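# Stack the desk carton onto the coffee-table carton stack

## Task

Take the carton that sits on the desk and set it centred on the top of the carton stack on the coffee table, rotated to match the other cartons. It must stay there by itself, without the robot holding it. At the end the gripper must be open and released, and the arm and hand must be well away from the stack and not over it. The robot must not tip over or be left leaning, or the task fails.

## Robot and tools

ROBOT. The robot is a Hello Robot Stretch 3 with a single arm: a two-wheel base, a lift that slides up a mast, and a telescoping arm that reaches out to the robot's RIGHT side. The arm cannot move forward or back, so the base must drive to shift the gripper in that direction. The base measures 0.33 m long by 0.34 m wide and spins about a point between its drive wheels, 0.05 m behind its front edge. With the arm pulled in and the wrist folded, turning sweeps a 0.28 m radius; an unfolded, level gripper reaches past that circle, so check clearance before turning.

FRAMES. The base frame has its origin on the floor between the drive wheels, x forward, y left, z up. hand_pose is reported in this frame, located where the closed fingertips meet; with all wrist joints at zero its x axis points up, y back toward the mast, z toward the rear. The odometry frame is the base frame as it was when the scene began. Fingertips are round pads 0.04 m wide.

execute_actions. Argument actions is a list holding one action, or empty to just read state and images. An action may contain base, joints, or both, plus optional contact_limits; the motions begin together. base takes exactly one of: translate_m, an offset in metres from the base's last reported position, forward positive, -1 to 1; or rotate_rad, an offset turn in radians, counter-clockwise (left) positive, -3.2 to 3.2. No sideways driving. joints is a single map of absolute targets by name: lift_m 0 to 1.1 m (arm height on the mast); arm_m 0 to 0.52 m (extension); wrist_yaw_rad -1.345 to 4.42 (0 along the arm, positive toward the front, 3.0 folded over the base); wrist_pitch_rad -1.57 to 0.451 (0 level, negative tips fingers down); wrist_roll_rad -2.911 to 2.911 (0 fingers side by side, level); gripper_m -0.089 to 0.179 (larger is wider; actual fingertip gap is about 0.007 less when nearly shut, 0.025 less when fully open, zero below 0.007); head_pan_rad -3.953 to 1.73 (0 forward, positive left, -1.57 along the arm); head_tilt_rad -1.53 to 0.419 (negative down). contact_limits accepts only arm_m: an effort percentage from 1 to 100 at which the arm halts with contact_stop; smaller is softer, but too small halts immediately. Optional cameras lists head_camera, nav_camera, wrist_camera or all; omitted or null gives all, [] gives none. Unknown keys or out-of-range numbers reject the whole call. A joint or base left out of an action may keep driving to its earlier target. Each action runs at most 15 s.

wait takes seconds (0 to 10) and returns state and images with nothing new commanded. zoom_image takes camera and region [x0, y0, x1, y1] in pixels, up to 504 by 504, on that camera's latest full image. finished_scene takes scene (integer 1 to 2); it is final, so call it only once the carton rests stably and the arm is clear.

RESULTS. base_status and joint_status tell how each motion ended: done (for the base this means wheels turned fully, even if slipping), off_target (stopped short, may still push), contact_stop, time_out, torque_fault. After the last three the joint abandons its target; the arm and lift go slack after a contact_stop until commanded again, and a slack lift with a load may sink. on_its_own covers uncommanded joints; its 'held at' is a target, not a position. motor_effort gives percent of maximum, positive toward higher values, with the bracketed peak of the last action; readings carry fixed bias and noise. Effort at rest outside its normal range suggests pushing or carrying. lidar_m lists 12 distances in 30 degree sectors, first straight ahead, counting counter-clockwise (4th left, 7th behind, 10th right), '-' for nothing; it scans 0.17 m above the floor, so tables show only as legs. wrist_depth_mm and head_depth_mm are 7 by 7 grids of median depth in mm (head image arrives sideways). base_odometry counts wheel turns, so slip looks like travel; turned_by_wheels and turned_by_imu give the turn since the last result; base_tilt gives lean in degrees, with a fixed bias up to about 4.

GRIPPING. Close to a gripper_m below the carton's width to hold it; open to at least 0.02 above the touching value to release. Neither the reading nor done proves a grasp, so check images. Overly hard squeezing triggers a stall guard that lets heavy items slide.

SAFETY. Fold or unfold the wrist only with lift_m 0.32 to 0.95, wrist_pitch_rad -0.4 and roll near 0; once folded, lift may go to 0.25. With wrist_yaw_rad below -0.4 keep pitch at -0.5 or lower. The base drives fastest (0.30 m/s, 1.9 rad/s) only when stowed: lift below 0.30, arm below 0.03, yaw above 2.54; otherwise 0.10 m/s and 0.63 rad/s. Pushing into something rigid with the gripper above about 0.45 m can tip the robot; use gentle contact limits and avoid repeat pushes. Never drive while the gripper is pushing or snagged on something fixed. If tilt appears, back out in small steps, free the gripper, and lower lift to about 0.2. Wrist servos shut off for 10 s after prolonged strain. Avoid drops, slams, knocking the stack, and hard collisions. Loose objects may occasionally get nudged by outside forces. The robot keeps its last command while you think.

Each tool is called in YAML: its name, and indented under it one key for each argument.

## Session

execute_actions:
  actions: []

Scene clock: 0.00 s.
base_odometry: x=+0.000 y=+0.000 heading=+0.000 (m, m, rad; odometry frame)
turned_by_wheels: +0.000 (rad since the last result)
turned_by_imu: +0.000 (rad since the last result)
base_tilt: forward=-1.6 right=+0.2 (deg)
lidar_m: 1.35 1.84 1.88 1.50 1.49 1.59 1.91 1.41 1.94 2.05 1.98 1.70
head_depth_mm: 1893 2825 3269 3229 3278 3092 2148 / 1896 2880 3308 3316 3255 2946 1736 / 1898 2836 3118 3194 3190 1607 1573 / 1900 2874 3024 3055 3026 2953 1562 / 1896 2806 2919 2870 2919 2893 1488 / 1811 2708 2759 2782 2757 2792 1486 / 1738 2654 2655 2681 2695 2656 2133
base_status: not commanded
joint_positions: lift_m=+0.582 arm_m=+0.001 wrist_yaw_rad=+3.084 wrist_pitch_rad=-0.380 wrist_roll_rad=-0.004 gripper_m=+0.037 head_pan_rad=-0.017 head_tilt_rad=+0.000
joint_status: not commanded
motor_effort: left_wheel=+1 right_wheel=-1 lift_m=+38 arm_m=-1 wrist_yaw_rad=+0 wrist_pitch_rad=+10 wrist_roll_rad=+0 gripper_m=+0 head_pan_rad=+1 head_tilt_rad=+2 (%)
hand_pose: x=-0.0080 y=+0.0832 z=+0.6035 quat_wxyz=(+0.154, +0.696, +0.114, +0.692) (m; base frame)
wrist_depth_mm: - - - - - - - / - - - - - - - / - - - - - - - / - - - - - - - / - - - - - - 971 / 852 853 853 820 795 810 818 / 744 728 711 717 725 714 705
pictures: head_camera (sideways: a quarter turn clockwise sets it upright), nav_camera (sideways: a quarter turn counterclockwise sets it upright), wrist_camera
Images, in order (width x height): head_camera 896x504, nav_camera 672x504, wrist_camera 644x364.

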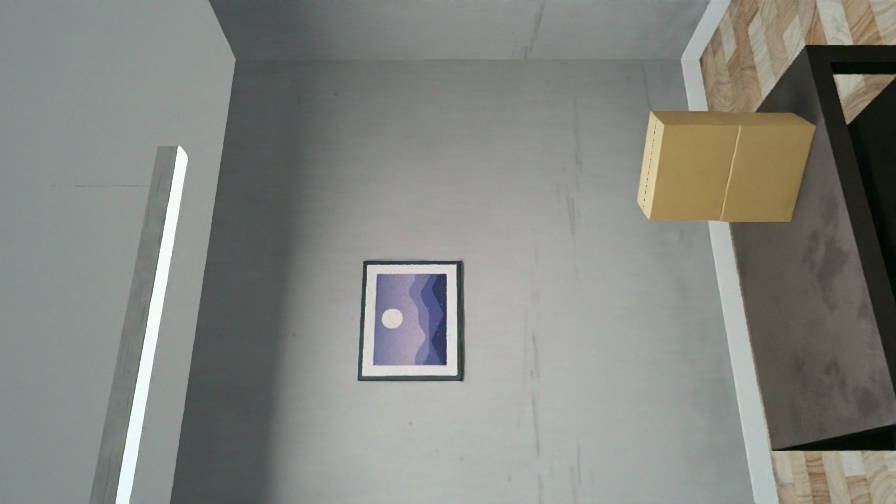

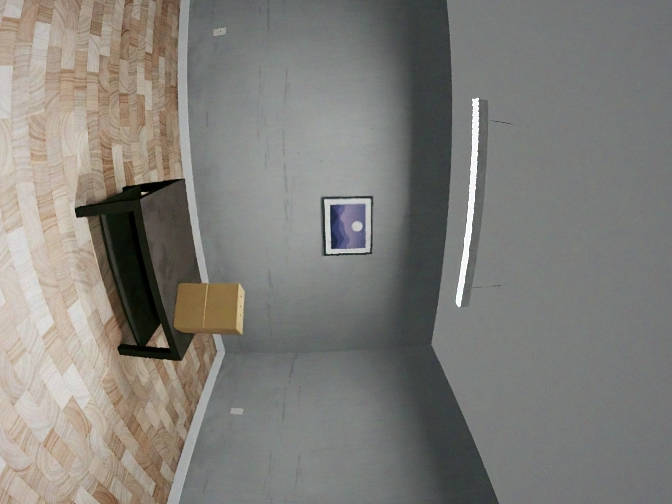

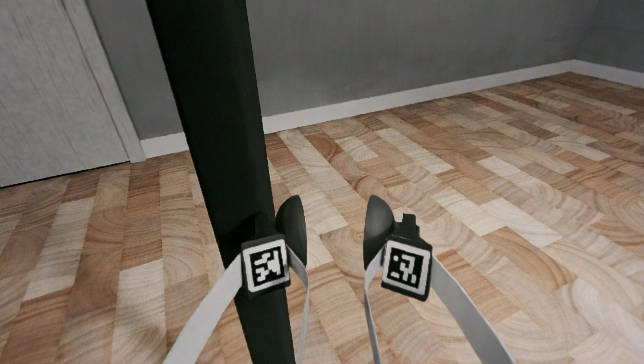

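execute_actions:
  actions:
    - {"joints":{"head_pan_rad":-1.3,"head_tilt_rad":-0.5}}
  cameras: ["head_camera","nav_camera"]

execute_actions:
  actions:
    - {"joints":{"head_pan_rad":-3.0,"head_tilt_rad":-0.5}}
  cameras: ["head_camera","nav_camera"]

execute_actions:
  actions:
    - {"joints":{"head_pan_rad":1.5,"head_tilt_rad":-0.5}}
  cameras: ["head_camera","nav_camera"]

Scene clock: 2.33 s.
base_odometry: x=+0.000 y=+0.000 heading=+0.000 (m, m, rad; odometry frame)
turned_by_wheels: +0.000 (rad since the last result)
turned_by_imu: -0.001 (rad since the last result)
base_tilt: forward=-1.7 right=+0.0 (deg)
lidar_m: 1.35 1.85 1.88 1.50 1.49 1.59 1.91 1.41 1.94 2.05 1.98 1.70
head_depth_mm: 1964 2128 2369 2543 2001 1594 1306 / 1967 2093 2265 2458 1988 1574 1306 / 1938 2064 2282 2400 1996 1576 1308 / 1904 2063 2243 2403 2011 1577 1317 / 1903 2041 2218 2348 2021 1575 1313 / 1893 2014 2175 2400 2002 1587 1303 / 1881 2016 2215 2403 1976 1588 1314
base_status: not commanded
joint_positions: lift_m=+0.582 arm_m=+0.001 wrist_yaw_rad=+3.084 wrist_pitch_rad=-0.380 wrist_roll_rad=-0.004 gripper_m=+0.037 head_pan_rad=-1.293 head_tilt_rad=-0.493
joint_status: all done
motor_effort: left_wheel=+1(1) right_wheel=-1(1) lift_m=+39(38) arm_m=-1(1) wrist_yaw_rad=+0(0) wrist_pitch_rad=+10(10) wrist_roll_rad=+0(0) gripper_m=+0(0) head_pan_rad=-3(41) head_tilt_rad=-3(28) (%)
hand_pose: x=-0.0080 y=+0.0832 z=+0.6035 quat_wxyz=(+0.154, +0.696, +0.114, +0.692) (m; base frame)
wrist_depth_mm: - - - - - - - / - - - - - - - / - - - - - - - / - - - - - - - / - - - - - - 960 / 855 843 865 821 795 824 814 / 734 743 703 728 711 711 704
pictures: head_camera (sideways: a quarter turn clockwise sets it upright), nav_camera (sideways: a quarter turn counterclockwise sets it upright)
Images, in order (width x height): head_camera 896x504, nav_camera 672x504.

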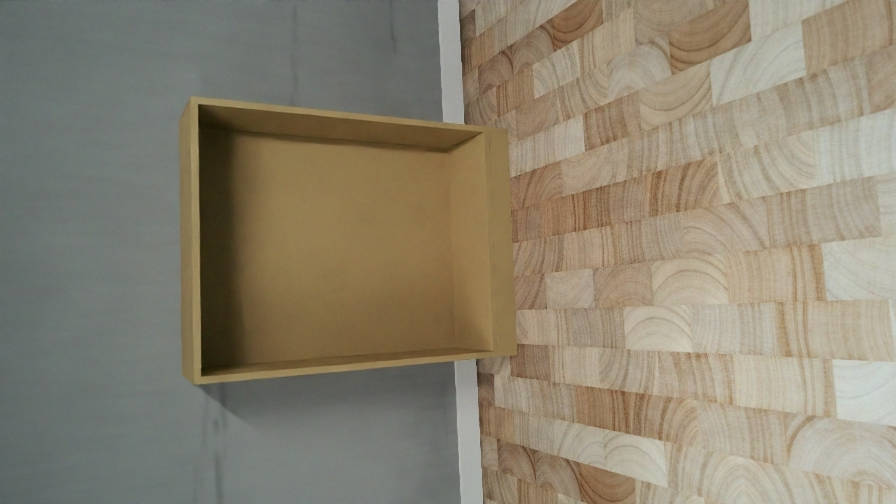

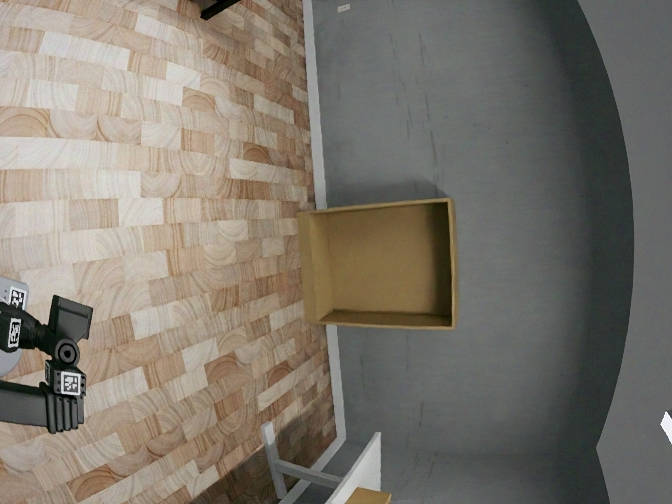

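Scene clock: 3.73 s.
base_odometry: x=+0.000 y=+0.000 heading=+0.000 (m, m, rad; odometry frame)
turned_by_wheels: +0.000 (rad since the last result)
turned_by_imu: +0.000 (rad since the last result)
base_tilt: forward=-1.6 right=+0.1 (deg)
lidar_m: 1.35 1.84 1.88 1.50 1.49 1.60 1.91 1.40 1.93 2.05 1.98 1.69
head_depth_mm: 1746 1891 2096 2316 1983 1574 1310 / 1700 1870 2055 2300 2003 1574 1320 / 1668 1812 1999 2187 2000 1573 1310 / 1650 1773 1957 2165 1994 1588 1307 / 1593 1736 1895 2096 1990 1577 1310 / 1565 1693 1788 1354 1867 1576 1315 / 1528 1660 1755 1279 1999 1584 1310
base_status: not commanded
joint_positions: lift_m=+0.582 arm_m=+0.001 wrist_yaw_rad=+3.084 wrist_pitch_rad=-0.380 wrist_roll_rad=-0.004 gripper_m=+0.037 head_pan_rad=-2.993 head_tilt_rad=-0.494
joint_status: all done
motor_effort: left_wheel=+1(1) right_wheel=-1(1) lift_m=+38(39) arm_m=-1(0) wrist_yaw_rad=+1(1) wrist_pitch_rad=+10(10) wrist_roll_rad=+0(0) gripper_m=+0(0) head_pan_rad=-4(41) head_tilt_rad=-3(3) (%)
hand_pose: x=-0.0080 y=+0.0832 z=+0.6035 quat_wxyz=(+0.154, +0.696, +0.114, +0.692) (m; base frame)
wrist_depth_mm: - - - - - - - / - - - - - - - / - - - - - - - / - - - - - - - / - - - - - - 984 / 850 833 850 838 804 821 830 / 738 729 694 707 721 708 707
pictures: head_camera (sideways: a quarter turn clockwise sets it upright), nav_camera (sideways: a quarter turn counterclockwise sets it upright)
Images, in order (width x height): head_camera 896x504, nav_camera 672x504.

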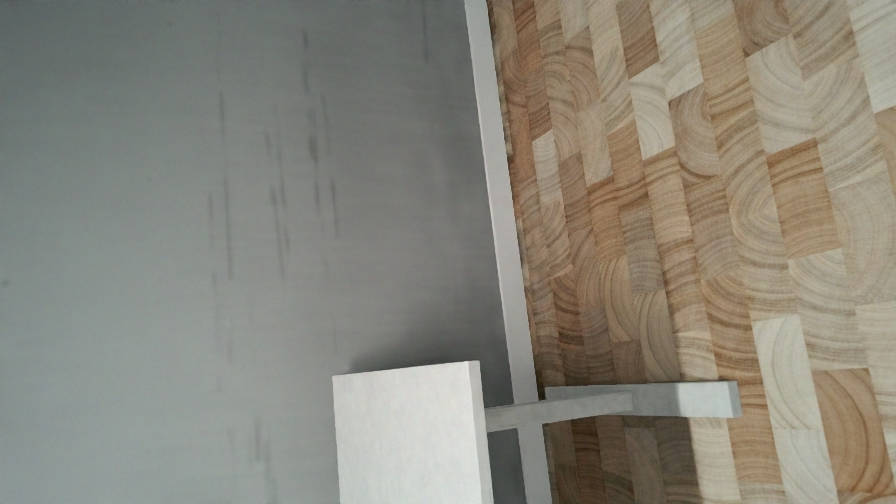

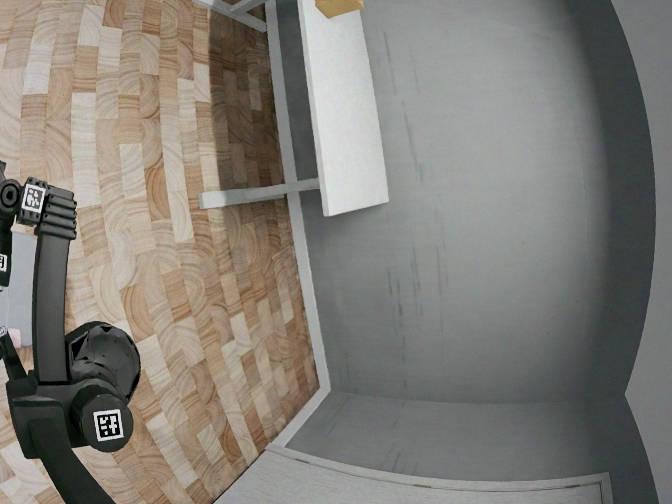

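Scene clock: 6.40 s.
base_odometry: x=+0.000 y=+0.000 heading=+0.000 (m, m, rad; odometry frame)
turned_by_wheels: +0.000 (rad since the last result)
turned_by_imu: -0.001 (rad since the last result)
base_tilt: forward=-1.6 right=+0.0 (deg)
lidar_m: 1.35 1.85 1.87 1.50 1.49 1.59 1.91 1.40 1.94 2.05 1.98 1.70
head_depth_mm: 1607 1755 1953 2218 2002 1576 1312 / 1522 1666 1848 2071 1977 1566 1307 / 1459 1588 1729 1926 1993 1591 1308 / 1381 1498 1642 1825 1906 1586 1312 / 1326 1436 1567 1720 1844 1594 1303 / 1276 1370 1480 1621 1790 1579 1313 / 1218 1319 1419 1539 1681 1594 1322
base_status: not commanded
joint_positions: lift_m=+0.582 arm_m=+0.001 wrist_yaw_rad=+3.084 wrist_pitch_rad=-0.380 wrist_roll_rad=-0.004 gripper_m=+0.037 head_pan_rad=+1.493 head_tilt_rad=-0.494
joint_status: all done
motor_effort: left_wheel=+1(1) right_wheel=-1(0) lift_m=+38(38) arm_m=-1(1) wrist_yaw_rad=+1(1) wrist_pitch_rad=+10(10) wrist_roll_rad=+0(0) gripper_m=+1(0) head_pan_rad=+4(41) head_tilt_rad=-3(3) (%)
hand_pose: x=-0.0080 y=+0.0832 z=+0.6035 quat_wxyz=(+0.154, +0.696, +0.114, +0.692) (m; base frame)
wrist_depth_mm: - - - - - - - / - - - - - - - / - - - - - - - / - - - - - - - / - - - - - - 956 / 850 843 865 839 808 817 813 / 724 731 711 717 716 711 705
pictures: head_camera (sideways: a quarter turn clockwise sets it upright), nav_camera (sideways: a quarter turn counterclockwise sets it upright)
Images, in order (width x height): head_camera 896x504, nav_camera 672x504.

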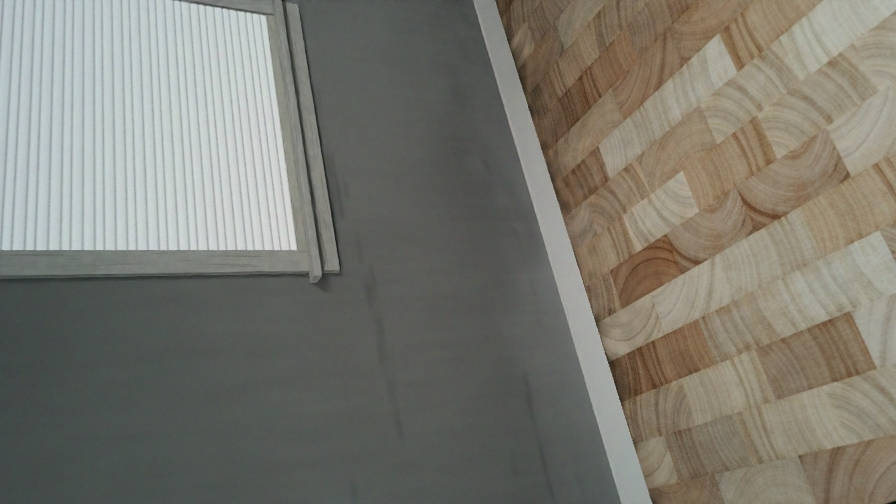

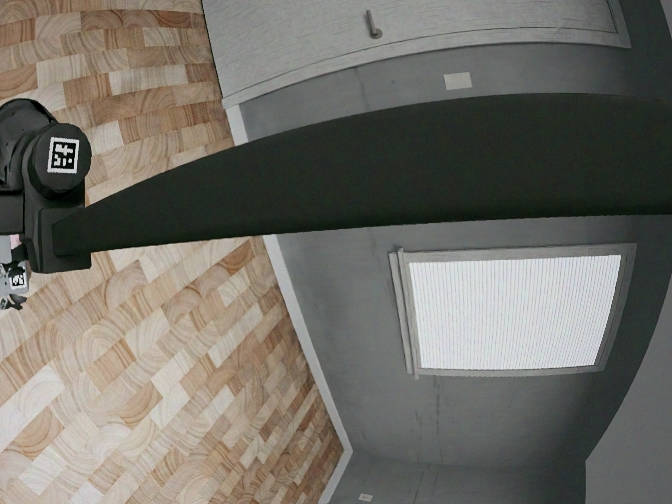

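execute_actions:
  actions:
    - {"joints":{"head_pan_rad":-2.3,"head_tilt_rad":-0.35}}
  cameras: ["head_camera","nav_camera"]

execute_actions:
  actions:
    - {"joints":{"head_pan_rad":-0.3,"head_tilt_rad":-0.45}}
  cameras: ["head_camera"]

Scene clock: 9.67 s.
base_odometry: x=+0.000 y=+0.000 heading=+0.000 (m, m, rad; odometry frame)
turned_by_wheels: +0.000 (rad since the last result)
turned_by_imu: -0.001 (rad since the last result)
base_tilt: forward=-1.5 right=-0.1 (deg)
lidar_m: 1.35 1.84 1.88 1.50 1.49 1.60 1.91 1.40 1.94 2.05 1.98 1.70
head_depth_mm: 1598 1673 1772 1654 1265 1738 1403 / 1668 1763 1862 1652 2107 1816 1448 / 1731 1841 1958 1656 2199 1831 1439 / 1835 1942 2071 1657 2298 1802 1458 / 1924 2043 2195 1547 2430 1813 1443 / 2015 2165 2270 1557 2227 1820 1442 / 2138 2293 2463 2525 2426 1811 1458
base_status: not commanded
joint_positions: lift_m=+0.582 arm_m=+0.001 wrist_yaw_rad=+3.084 wrist_pitch_rad=-0.380 wrist_roll_rad=-0.004 gripper_m=+0.037 head_pan_rad=-2.293 head_tilt_rad=-0.359
joint_status: all done
motor_effort: left_wheel=+1(1) right_wheel=-1(1) lift_m=+38(38) arm_m=-1(1) wrist_yaw_rad=+0(1) wrist_pitch_rad=+10(10) wrist_roll_rad=+0(0) gripper_m=+0(0) head_pan_rad=-3(40) head_tilt_rad=+4(17) (%)
hand_pose: x=-0.0080 y=+0.0832 z=+0.6035 quat_wxyz=(+0.154, +0.696, +0.114, +0.692) (m; base frame)
wrist_depth_mm: - - - - - - - / - - - - - - - / - - - - - - - / - - - - - - - / - - - - - - 979 / 855 844 867 829 807 826 817 / 738 735 698 715 707 720 698
pictures: head_camera (sideways: a quarter turn clockwise sets it upright), nav_camera (sideways: a quarter turn counterclockwise sets it upright)
Images, in order (width x height): head_camera 896x504, nav_camera 672x504.

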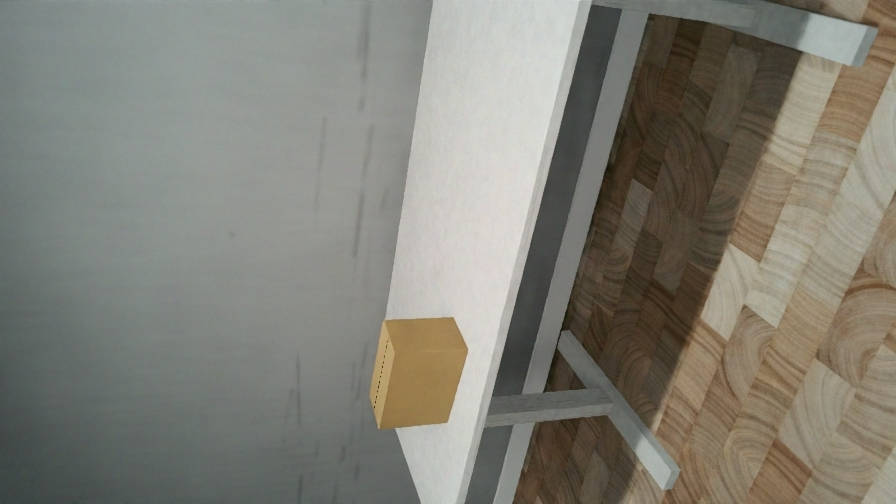

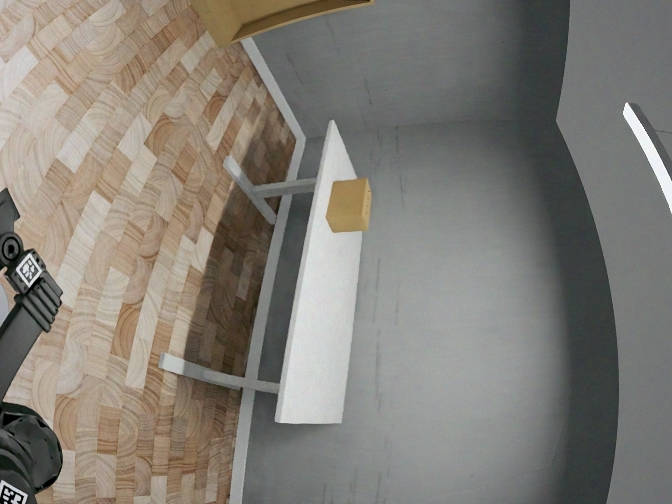

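Scene clock: 11.20 s.
base_odometry: x=+0.000 y=+0.000 heading=+0.000 (m, m, rad; odometry frame)
turned_by_wheels: +0.000 (rad since the last result)
turned_by_imu: +0.000 (rad since the last result)
base_tilt: forward=-1.6 right=+0.0 (deg)
lidar_m: 1.35 1.85 1.87 1.50 1.49 1.59 1.91 1.40 1.94 2.05 1.98 1.70
head_depth_mm: 2267 2416 2561 2683 2165 1654 1357 / 2472 2610 2854 2836 2125 1658 1354 / 2743 2944 3154 3002 2142 1657 1346 / 3040 3254 3525 2990 2025 1651 1344 / 2896 3078 3276 1765 1983 1661 1363 / 2691 2855 3046 1765 1889 1634 1354 / 2572 2675 2856 1971 1681 1666 1350
base_status: not commanded
joint_positions: lift_m=+0.582 arm_m=+0.001 wrist_yaw_rad=+3.084 wrist_pitch_rad=-0.380 wrist_roll_rad=-0.004 gripper_m=+0.037 head_pan_rad=-0.307 head_tilt_rad=-0.444
joint_status: all done
motor_effort: left_wheel=+1(1) right_wheel=+0(1) lift_m=+38(39) arm_m=-1(1) wrist_yaw_rad=-1(0) wrist_pitch_rad=+10(10) wrist_roll_rad=+0(0) gripper_m=+0(0) head_pan_rad=+3(41) head_tilt_rad=-3(12) (%)
hand_pose: x=-0.0080 y=+0.0832 z=+0.6035 quat_wxyz=(+0.154, +0.696, +0.114, +0.692) (m; base frame)
wrist_depth_mm: - - - - - - - / - - - - - - - / - - - - - - - / - - - - - - - / - - - - - - 970 / 853 837 855 845 804 821 830 / 736 730 695 720 716 708 700
pictures: head_camera (sideways: a quarter turn clockwise sets it upright)
Images, in order (width x height): head_camera 896x504.

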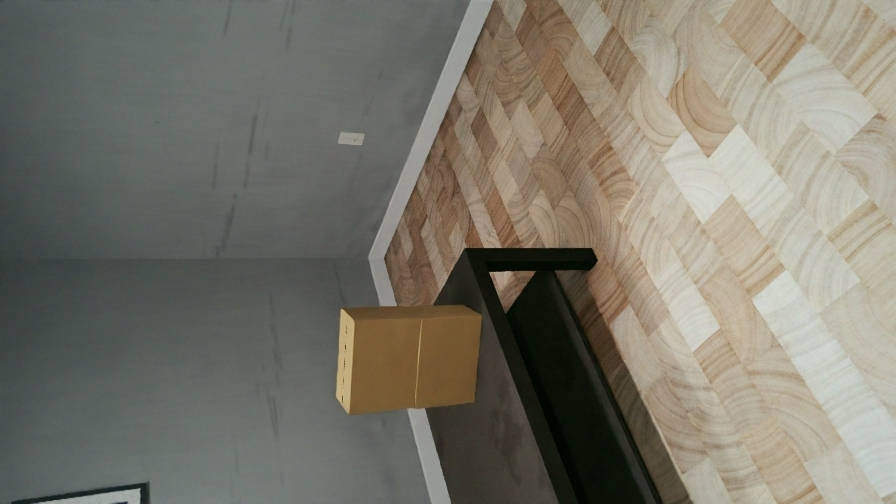

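execute_actions:
  actions:
    - {"base":{"rotate_rad":-2.39},"joints":{"lift_m":0.85,"head_pan_rad":-0.5,"head_tilt_rad":-0.5,"wrist_pitch_rad":-0.4}}
  cameras: []

execute_actions:
  actions:
    - {"base":{"translate_m":0.74}}
  cameras: []

execute_actions:
  actions:
    - {"base":{"rotate_rad":1.16},"joints":{"wrist_yaw_rad":1.57,"gripper_m":0.179}}

Scene clock: 19.30 s.
base_odometry: x=+0.000 y=+0.000 heading=-2.390 (m, m, rad; odometry frame)
turned_by_wheels: -2.390 (rad since the last result)
turned_by_imu: -2.370 (rad since the last result)
base_tilt: forward=-1.5 right=+0.1 (deg)
lidar_m: 1.90 1.93 1.98 2.28 2.11 1.35 2.53 1.63 1.49 1.48 1.82 1.40
head_depth_mm: 1632 1801 1958 2177 1995 1587 1308 / 1630 1763 1951 2149 2006 1568 1306 / 1612 1753 1916 2082 2003 1593 1302 / 1582 1726 1903 2078 1982 1576 1306 / 1581 1712 1807 1360 1871 1537 1313 / 1559 1701 1772 1358 1984 1579 1316 / 1548 1678 1743 1285 2010 1583 1315
base_status: done
joint_positions: lift_m=+0.850 arm_m=+0.001 wrist_yaw_rad=+3.084 wrist_pitch_rad=-0.416 wrist_roll_rad=-0.004 gripper_m=+0.037 head_pan_rad=-0.493 head_tilt_rad=-0.494
joint_status: all done
motor_effort: left_wheel=+4(8) right_wheel=-3(4) lift_m=+47(49) arm_m=-1(1) wrist_yaw_rad=+0(1) wrist_pitch_rad=+10(10) wrist_roll_rad=+0(0) gripper_m=+0(0) head_pan_rad=-4(22) head_tilt_rad=-3(10) (%)
hand_pose: x=-0.0083 y=+0.0788 z=+0.8629 quat_wxyz=(+0.166, +0.694, +0.127, +0.689) (m; base frame)
wrist_depth_mm: - - - - - - - / - - - - - - - / - - - - - - - / - - - - - - - / - - - - - - - / - - - - - - - / - 979 946 966 947 939 947
pictures: none
No camera images: the call's "cameras" was empty. Leave "cameras" out to get every camera's image.

Scene clock: 28.00 s.
base_odometry: x=-0.541 y=-0.505 heading=-2.390 (m, m, rad; odometry frame)
turned_by_wheels: +0.000 (rad since the last result)
turned_by_imu: +0.002 (rad since the last result)
base_tilt: forward=-1.5 right=+0.0 (deg)
lidar_m: 1.21 1.27 1.69 1.91 2.50 2.02 2.98 1.92 1.74 1.75 1.31 0.73
head_depth_mm: 1034 1122 1230 1366 1508 708 618 / 1018 1110 1217 1313 894 708 618 / 1012 1104 1199 1213 894 709 602 / 999 1091 1191 1219 898 707 601 / 991 1074 1170 1214 898 709 599 / 986 1053 1164 1225 899 708 587 / 969 1051 1153 1216 895 710 587
base_status: done
joint_positions: lift_m=+0.850 arm_m=+0.001 wrist_yaw_rad=+3.084 wrist_pitch_rad=-0.416 wrist_roll_rad=-0.004 gripper_m=+0.037 head_pan_rad=-0.493 head_tilt_rad=-0.494
joint_status: not commanded
motor_effort: left_wheel=+4(10) right_wheel=-3(3) lift_m=+47(47) arm_m=-1(1) wrist_yaw_rad=+0(1) wrist_pitch_rad=+10(10) wrist_roll_rad=+0(0) gripper_m=+0(0) head_pan_rad=-3(3) head_tilt_rad=-3(3) (%)
hand_pose: x=-0.0083 y=+0.0788 z=+0.8629 quat_wxyz=(+0.166, +0.694, +0.127, +0.689) (m; base frame)
wrist_depth_mm: - - - - - - - / - - - - - - 897 / - - - - - - - / - - - - - - - / - - - - - - - / - - - - - - - / - 996 936 964 955 941 943
pictures: none
No camera images: the call's "cameras" was empty. Leave "cameras" out to get every camera's image.

Scene clock: 30.90 s.
base_odometry: x=-0.541 y=-0.505 heading=-1.230 (m, m, rad; odometry frame)
turned_by_wheels: +1.160 (rad since the last result)
turned_by_imu: +1.149 (rad since the last result)
base_tilt: forward=-1.6 right=-0.1 (deg)
lidar_m: 1.69 1.91 2.17 2.02 2.60 1.84 1.73 1.77 1.26 0.73 1.24 1.27
head_depth_mm: 1380 1459 1533 1216 891 708 1225 / 1537 1653 1718 885 897 754 1301 / 1758 1901 2028 949 894 1545 1313 / 1940 2065 2248 1217 1784 1583 1318 / 1844 1981 2150 1349 1990 1587 1322 / 1756 1891 2019 2239 1993 1593 1308 / 1667 1789 1924 2073 1993 1577 1302
base_status: done
joint_positions: lift_m=+0.850 arm_m=+0.001 wrist_yaw_rad=+1.573 wrist_pitch_rad=-0.416 wrist_roll_rad=-0.004 gripper_m=+0.179 head_pan_rad=-0.493 head_tilt_rad=-0.494
joint_status: all done
motor_effort: left_wheel=-1(5) right_wheel=+2(5) lift_m=+46(46) arm_m=-1(1) wrist_yaw_rad=-2(2) wrist_pitch_rad=+10(10) wrist_roll_rad=+0(0) gripper_m=+1(100) head_pan_rad=-3(3) head_tilt_rad=-3(3) (%)
hand_pose: x=+0.2033 y=-0.1452 z=+0.8629 quat_wxyz=(+0.593, +0.592, -0.384, +0.388) (m; base frame)
wrist_depth_mm: - - - - - 599 486 / - - - - 914 593 535 / - - - - - 547 536 / - - - - - 441 420 / - - - - - - 355 / - - - - - - 301 / - 963 971 948 951 944 902
pictures: head_camera (sideways: a quarter turn clockwise sets it upright), nav_camera (sideways: a quarter turn counterclockwise sets it upright), wrist_camera
Images, in order (width x height): head_camera 896x504, nav_camera 672x504, wrist_camera 644x364.

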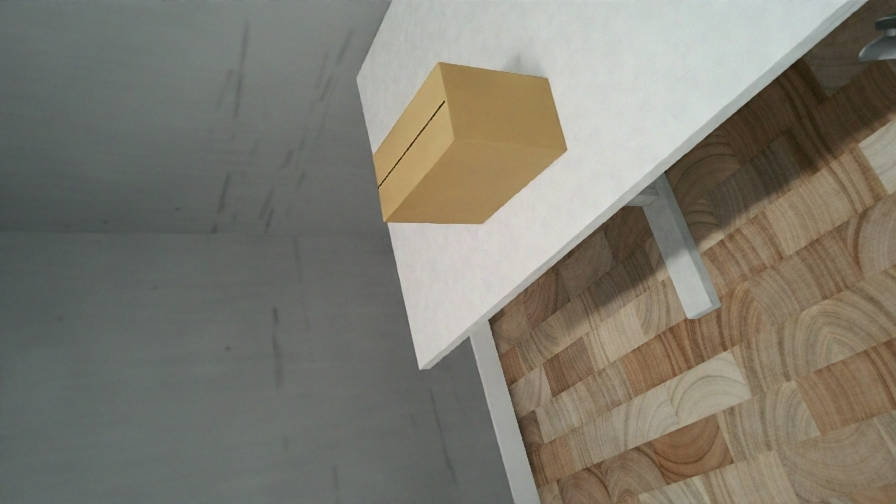

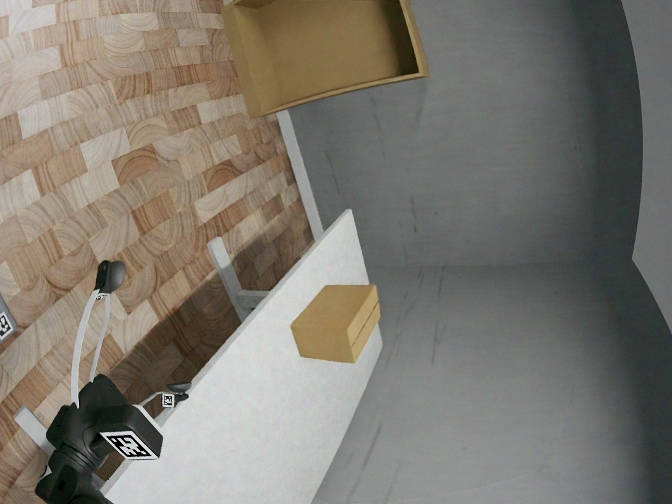

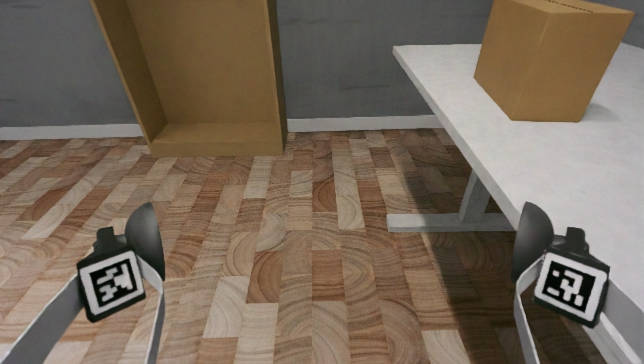

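execute_actions:
  actions:
    - {"base":{"rotate_rad":-0.106},"joints":{"arm_m":0.325,"lift_m":0.73,"wrist_pitch_rad":0.0,"head_pan_rad":-0.7,"head_tilt_rad":-0.7}}

Scene clock: 35.67 s.
base_odometry: x=-0.541 y=-0.505 heading=-1.336 (m, m, rad; odometry frame)
turned_by_wheels: -0.106 (rad since the last result)
turned_by_imu: -0.106 (rad since the last result)
base_tilt: forward=-1.6 right=+0.0 (deg)
lidar_m: 1.69 1.91 2.51 2.03 2.94 1.92 1.74 1.75 1.31 0.74 1.21 1.28
head_depth_mm: 1106 1200 1161 889 743 621 1187 / 1187 1304 1160 891 724 1284 1181 / 1277 1408 1169 886 721 1371 1175 / 1392 1508 1070 891 783 1368 1189 / 1531 1671 871 890 1577 1371 1183 / 1691 1918 966 958 1621 1375 1179 / 1853 2077 1164 1863 1626 1362 1180
base_status: done
joint_positions: lift_m=+0.730 arm_m=+0.325 wrist_yaw_rad=+1.572 wrist_pitch_rad=-0.023 wrist_roll_rad=-0.004 gripper_m=+0.179 head_pan_rad=-0.693 head_tilt_rad=-0.691
joint_status: all done
motor_effort: left_wheel=+4(7) right_wheel=-3(7) lift_m=+30(42) arm_m=+5(5) wrist_yaw_rad=-1(2) wrist_pitch_rad=+14(14) wrist_roll_rad=+0(0) gripper_m=+0(1) head_pan_rad=-3(22) head_tilt_rad=-4(20) (%)
hand_pose: x=+0.2343 y=-0.4694 z=+0.8390 quat_wxyz=(+0.507, +0.505, -0.493, +0.495) (m; base frame)
wrist_depth_mm: - - - - - - 705 / - - - - - - 711 / - - - 581 - - 711 / - - - 610 727 721 661 / - - - 447 443 443 465 / - - 341 319 316 315 330 / - - 248 249 246 243 232
pictures: head_camera (sideways: a quarter turn clockwise sets it upright), nav_camera (sideways: a quarter turn counterclockwise sets it upright), wrist_camera
Images, in order (width x height): head_camera 896x504, nav_camera 672x504, wrist_camera 644x364.

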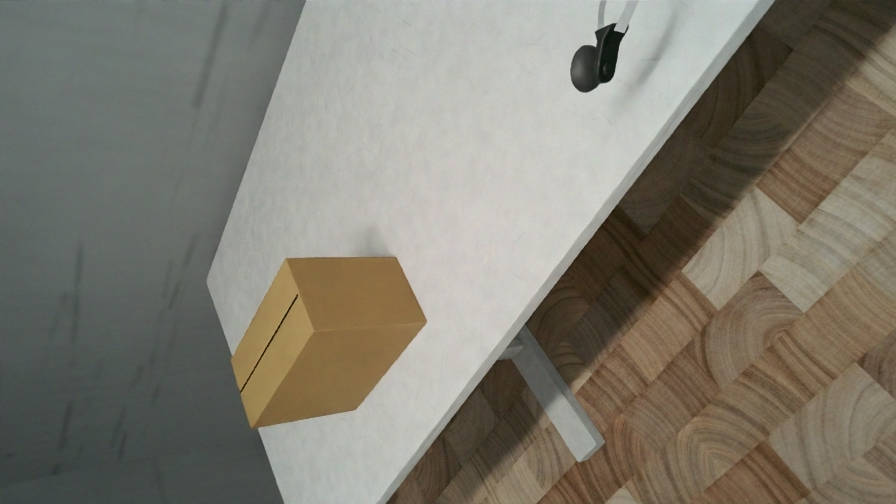

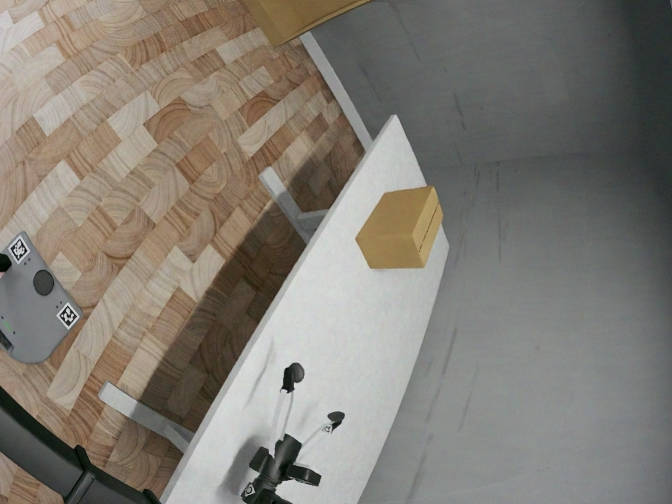

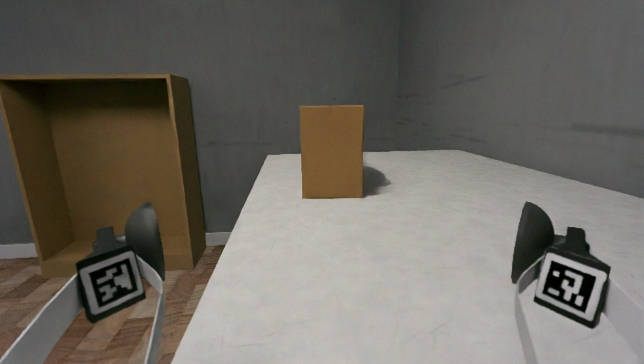

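execute_actions:
  actions:
    - {"base":{"translate_m":0.27},"joints":{"arm_m":0.335}}

Scene clock: 40.83 s.
base_odometry: x=-0.478 y=-0.768 heading=-1.336 (m, m, rad; odometry frame)
turned_by_wheels: +0.000 (rad since the last result)
turned_by_imu: +0.000 (rad since the last result)
base_tilt: forward=-1.6 right=+0.1 (deg)
lidar_m: 1.43 1.69 2.18 2.12 2.08 2.21 2.00 1.96 0.80 1.17 1.17 1.04
head_depth_mm: 1062 1161 1162 895 741 609 1159 / 1138 1268 1161 809 724 635 1179 / 1236 1373 1162 700 722 1301 1183 / 1343 1520 797 786 745 1369 1185 / 1480 1672 1164 862 1506 1385 1181 / 1637 1882 1965 923 1622 1366 1182 / 1667 1808 1955 1823 1637 1376 1183
base_status: done
joint_positions: lift_m=+0.730 arm_m=+0.335 wrist_yaw_rad=+1.572 wrist_pitch_rad=-0.023 wrist_roll_rad=-0.004 gripper_m=+0.179 head_pan_rad=-0.693 head_tilt_rad=-0.691
joint_status: all done
motor_effort: left_wheel=+4(10) right_wheel=-3(5) lift_m=+30(30) arm_m=+5(5) wrist_yaw_rad=-1(3) wrist_pitch_rad=+14(14) wrist_roll_rad=+0(0) gripper_m=+1(0) head_pan_rad=-4(3) head_tilt_rad=-4(4) (%)
hand_pose: x=+0.2343 y=-0.4794 z=+0.8390 quat_wxyz=(+0.507, +0.505, -0.493, +0.495) (m; base frame)
wrist_depth_mm: - - - - - 936 666 / - - - - - 938 674 / - - - 317 - 936 668 / - - - 328 726 741 633 / - - 451 344 444 439 469 / - - 320 318 315 315 331 / - 275 250 249 246 244 232
pictures: head_camera (sideways: a quarter turn clockwise sets it upright), nav_camera (sideways: a quarter turn counterclockwise sets it upright), wrist_camera
Images, in order (width x height): head_camera 896x504, nav_camera 672x504, wrist_camera 644x364.

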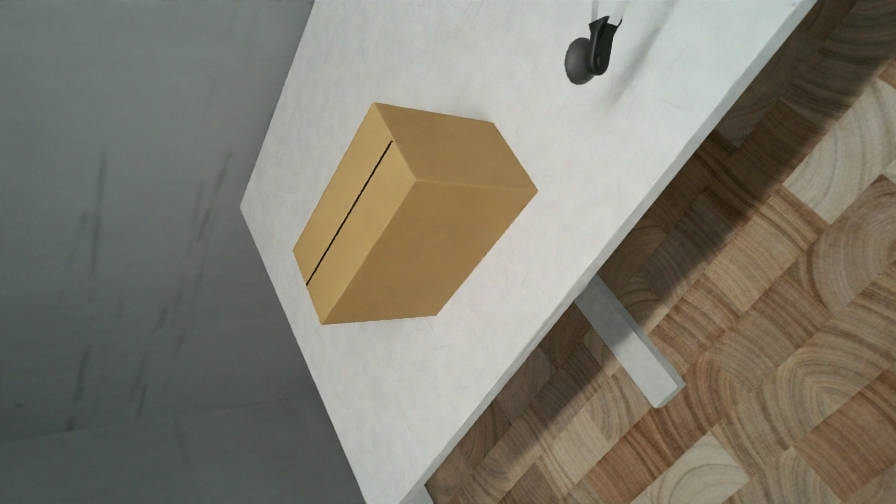

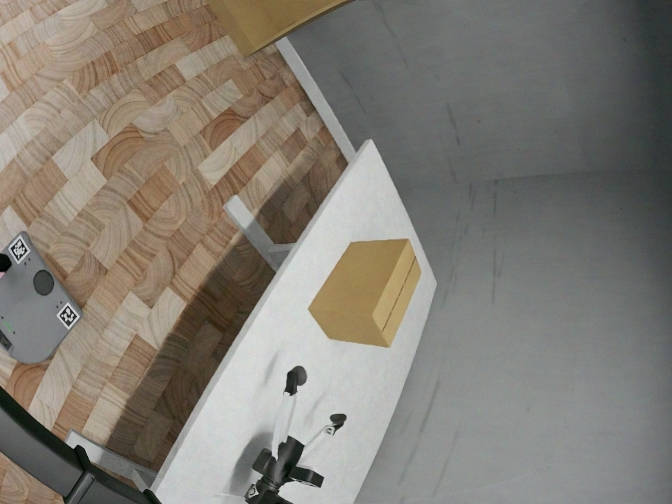

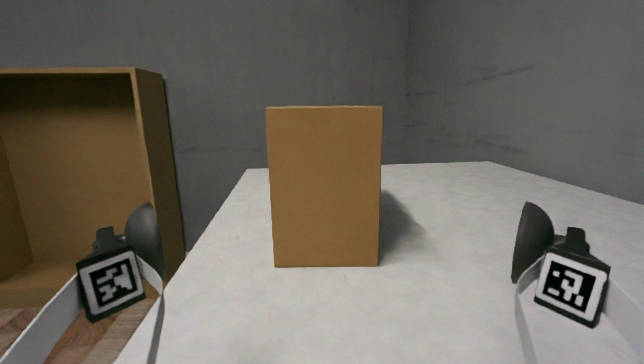

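execute_actions:
  actions:
    - {"base":{"translate_m":0.27},"joints":{"arm_m":0.338}}

Scene clock: 45.37 s.
base_odometry: x=-0.415 y=-1.031 heading=-1.335 (m, m, rad; odometry frame)
turned_by_wheels: +0.000 (rad since the last result)
turned_by_imu: +0.000 (rad since the last result)
base_tilt: forward=-1.6 right=+0.1 (deg)
lidar_m: 1.24 1.16 1.49 2.12 3.67 2.49 2.27 1.89 0.94 1.13 0.83 0.84
head_depth_mm: 1030 1127 1160 612 584 608 554 / 1109 1220 1157 638 669 608 1167 / 1202 1327 1159 731 720 651 1183 / 1307 1463 1628 890 723 1341 1184 / 1426 1638 1890 893 787 1363 1189 / 1513 1682 1870 885 1598 1380 1185 / 1418 1535 1689 1831 1630 1361 1183
base_status: done
joint_positions: lift_m=+0.730 arm_m=+0.338 wrist_yaw_rad=+1.572 wrist_pitch_rad=-0.023 wrist_roll_rad=-0.004 gripper_m=+0.179 head_pan_rad=-0.693 head_tilt_rad=-0.691
joint_status: all done
motor_effort: left_wheel=+4(8) right_wheel=-3(3) lift_m=+29(29) arm_m=+5(6) wrist_yaw_rad=-2(2) wrist_pitch_rad=+14(14) wrist_roll_rad=+0(0) gripper_m=+0(0) head_pan_rad=-3(3) head_tilt_rad=-4(4) (%)
hand_pose: x=+0.2343 y=-0.4824 z=+0.8390 quat_wxyz=(+0.507, +0.505, -0.493, +0.495) (m; base frame)
wrist_depth_mm: - - - - - 872 630 / - - - - - 886 632 / - - 101 97 94 93 621 / - - 105 101 97 572 616 / - 114 110 105 101 100 465 / - 119 115 110 105 283 332 / - 250 121 116 111 235 233
pictures: head_camera (sideways: a quarter turn clockwise sets it upright), nav_camera (sideways: a quarter turn counterclockwise sets it upright), wrist_camera
Images, in order (width x height): head_camera 896x504, nav_camera 672x504, wrist_camera 644x364.

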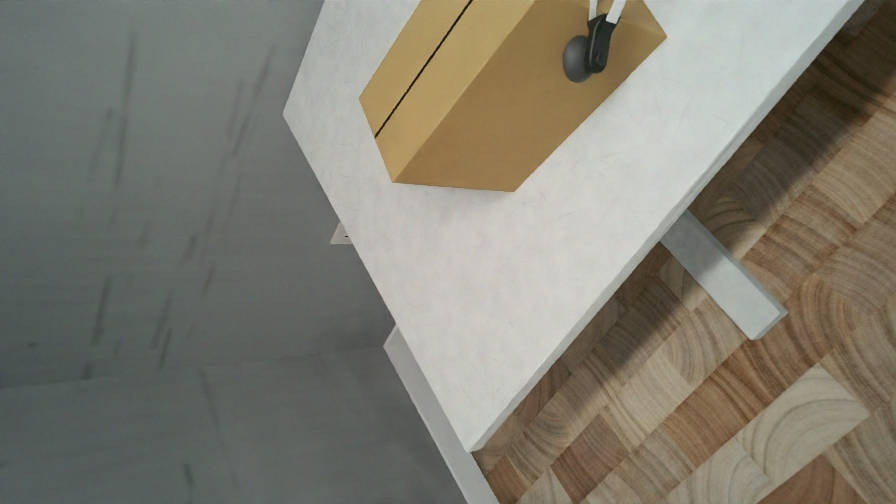

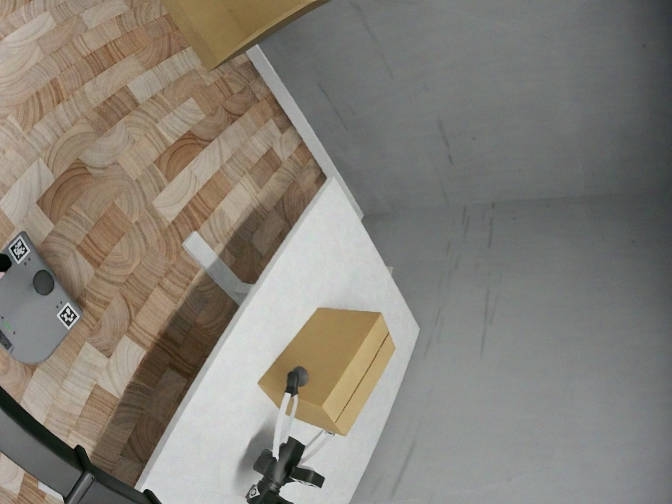

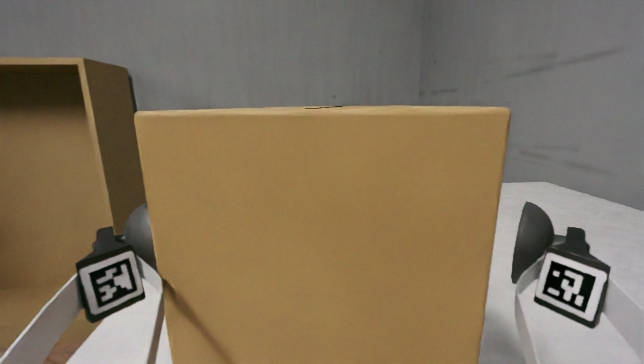

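execute_actions:
  actions:
    - {"base":{"translate_m":0.025},"joints":{"arm_m":0.331}}
  cameras: ["wrist_camera"]

execute_actions:
  actions:
    - {"joints":{"gripper_m":0.07}}
  cameras: ["wrist_camera","head_camera"]

execute_actions:
  actions:
    - {"joints":{"lift_m":0.80}}
  cameras: ["wrist_camera","head_camera"]

Scene clock: 47.57 s.
base_odometry: x=-0.409 y=-1.055 heading=-1.335 (m, m, rad; odometry frame)
turned_by_wheels: +0.000 (rad since the last result)
turned_by_imu: +0.000 (rad since the last result)
base_tilt: forward=-1.6 right=+0.1 (deg)
lidar_m: 1.26 1.14 1.47 2.12 3.66 2.52 2.29 1.89 0.96 1.12 0.82 0.83
head_depth_mm: 1019 1116 1161 610 577 606 556 / 1105 1223 1161 637 675 606 1156 / 1191 1328 1394 746 724 651 1177 / 1293 1459 1630 893 722 1312 1186 / 1425 1616 1866 887 787 1378 1176 / 1480 1650 1819 1871 1582 1367 1184 / 1382 1509 1662 1816 1626 1375 1180
base_status: done
joint_positions: lift_m=+0.730 arm_m=+0.331 wrist_yaw_rad=+1.572 wrist_pitch_rad=-0.023 wrist_roll_rad=-0.004 gripper_m=+0.179 head_pan_rad=-0.693 head_tilt_rad=-0.691
joint_status: all done
motor_effort: left_wheel=+4(9) right_wheel=-2(2) lift_m=+30(29) arm_m=-6(7) wrist_yaw_rad=-1(1) wrist_pitch_rad=+14(14) wrist_roll_rad=+0(0) gripper_m=+0(0) head_pan_rad=-3(3) head_tilt_rad=-4(4) (%)
hand_pose: x=+0.2343 y=-0.4762 z=+0.8391 quat_wxyz=(+0.507, +0.505, -0.493, +0.496) (m; base frame)
wrist_depth_mm: - - - - - 872 622 / - - - - - 876 632 / - - 95 91 87 85 616 / - - 98 95 91 88 612 / - 107 103 99 95 91 470 / - 113 108 103 99 95 329 / - 251 113 108 103 101 233
pictures: wrist_camera
Images, in order (width x height): wrist_camera 644x364.

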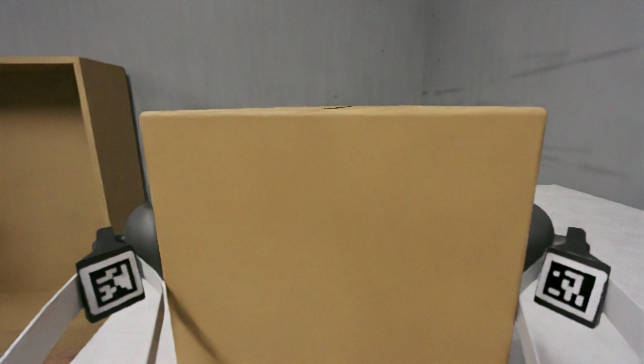

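Scene clock: 49.13 s.
base_odometry: x=-0.409 y=-1.055 heading=-1.335 (m, m, rad; odometry frame)
turned_by_wheels: +0.000 (rad since the last result)
turned_by_imu: +0.000 (rad since the last result)
base_tilt: forward=-1.7 right=+0.0 (deg)
lidar_m: 1.26 1.14 1.48 2.11 3.63 2.53 2.29 1.89 0.96 1.12 0.82 0.83
head_depth_mm: 1028 1123 1161 610 571 607 556 / 1106 1217 1160 653 678 607 1160 / 1193 1328 1378 833 721 651 1181 / 1299 1454 1634 890 722 1311 1176 / 1430 1609 1883 893 788 1373 1182 / 1490 1645 1835 1864 1575 1374 1179 / 1383 1502 1653 1818 1630 1368 1185
base_status: not commanded
joint_positions: lift_m=+0.730 arm_m=+0.331 wrist_yaw_rad=+1.572 wrist_pitch_rad=-0.023 wrist_roll_rad=-0.004 gripper_m=+0.072 head_pan_rad=-0.693 head_tilt_rad=-0.691
joint_status: all done
motor_effort: left_wheel=+4(4) right_wheel=-3(3) lift_m=+30(30) arm_m=-6(6) wrist_yaw_rad=-1(0) wrist_pitch_rad=+14(14) wrist_roll_rad=+0(0) gripper_m=-41(99) head_pan_rad=-4(3) head_tilt_rad=-4(4) (%)
hand_pose: x=+0.2343 y=-0.4762 z=+0.8391 quat_wxyz=(+0.507, +0.505, -0.493, +0.496) (m; base frame)
wrist_depth_mm: - - - - - 856 620 / - - - - - 878 628 / - - 113 102 94 762 638 / - - 116 106 97 639 610 / - - 121 110 101 97 433 / - - 127 115 105 102 318 / - 250 134 121 110 234 244
pictures: head_camera (sideways: a quarter turn clockwise sets it upright), wrist_camera
Images, in order (width x height): head_camera 896x504, wrist_camera 644x364.

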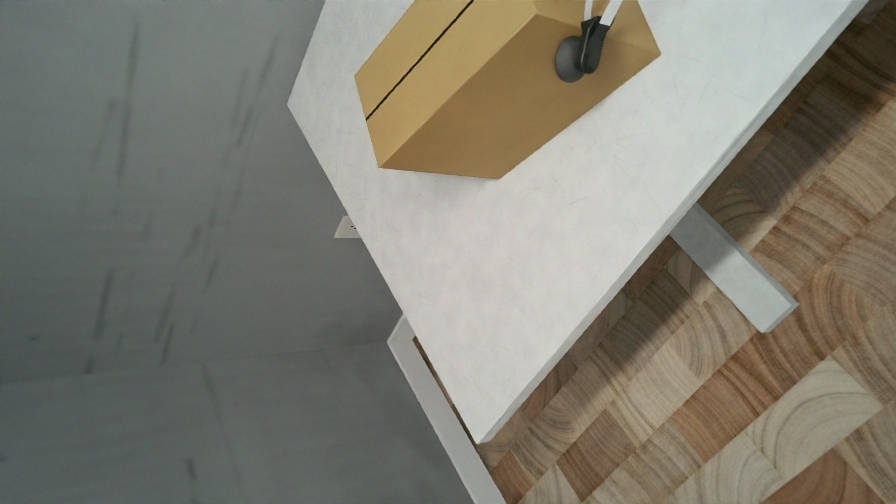

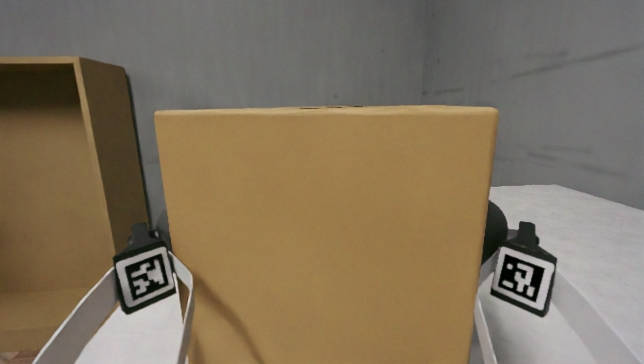

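Scene clock: 50.60 s.
base_odometry: x=-0.409 y=-1.055 heading=-1.335 (m, m, rad; odometry frame)
turned_by_wheels: +0.000 (rad since the last result)
turned_by_imu: +0.000 (rad since the last result)
base_tilt: forward=-1.7 right=+0.1 (deg)
lidar_m: 1.27 1.14 1.48 2.12 3.66 2.52 2.29 1.89 0.95 1.12 0.82 0.83
head_depth_mm: 1027 1122 1162 548 585 606 555 / 1101 1220 1166 624 688 608 1156 / 1193 1329 1382 836 724 652 1180 / 1304 1457 1625 886 720 1313 1178 / 1421 1612 1868 893 786 1376 1187 / 1484 1638 1824 1868 1591 1372 1184 / 1393 1509 1648 1811 1622 1365 1184
base_status: not commanded
joint_positions: lift_m=+0.800 arm_m=+0.331 wrist_yaw_rad=+1.572 wrist_pitch_rad=-0.031 wrist_roll_rad=-0.004 gripper_m=+0.080 head_pan_rad=-0.693 head_tilt_rad=-0.691
joint_status: all done
on_its_own: gripper_m is held at +0.078, not at your +0.070, by its stall guard, which is still easing
motor_effort: left_wheel=+4(4) right_wheel=-3(3) lift_m=+48(49) arm_m=-7(6) wrist_yaw_rad=-1(2) wrist_pitch_rad=+19(19) wrist_roll_rad=+0(0) gripper_m=-35(40) head_pan_rad=-3(3) head_tilt_rad=-4(4) (%)
hand_pose: x=+0.2340 y=-0.4762 z=+0.9064 quat_wxyz=(+0.509, +0.507, -0.490, +0.493) (m; base frame)
wrist_depth_mm: - - - - - 876 623 / - - - - - 882 630 / - - 123 112 104 805 634 / - - 123 112 104 805 635 / - - 125 114 105 101 578 / - - 126 116 106 102 437 / - - 128 117 107 333 329
pictures: head_camera (sideways: a quarter turn clockwise sets it upright), wrist_camera
Images, in order (width x height): head_camera 896x504, wrist_camera 644x364.

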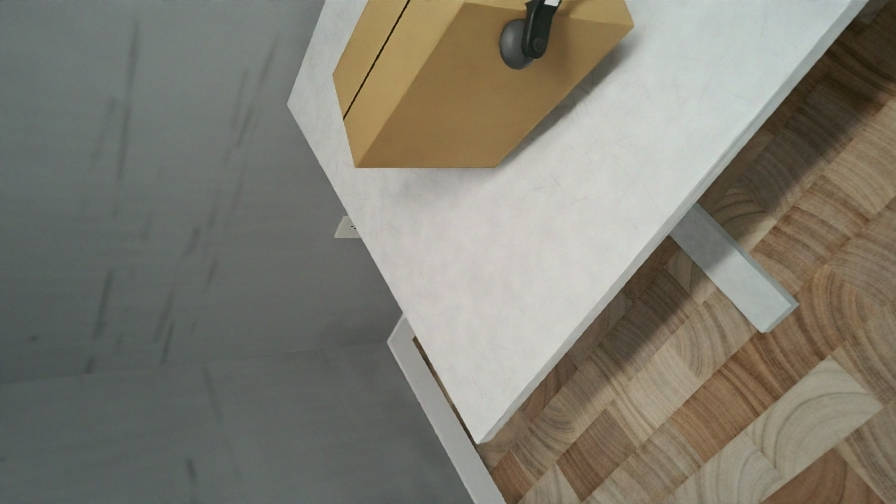

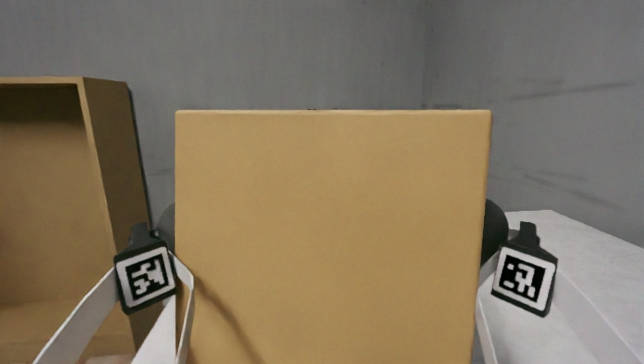

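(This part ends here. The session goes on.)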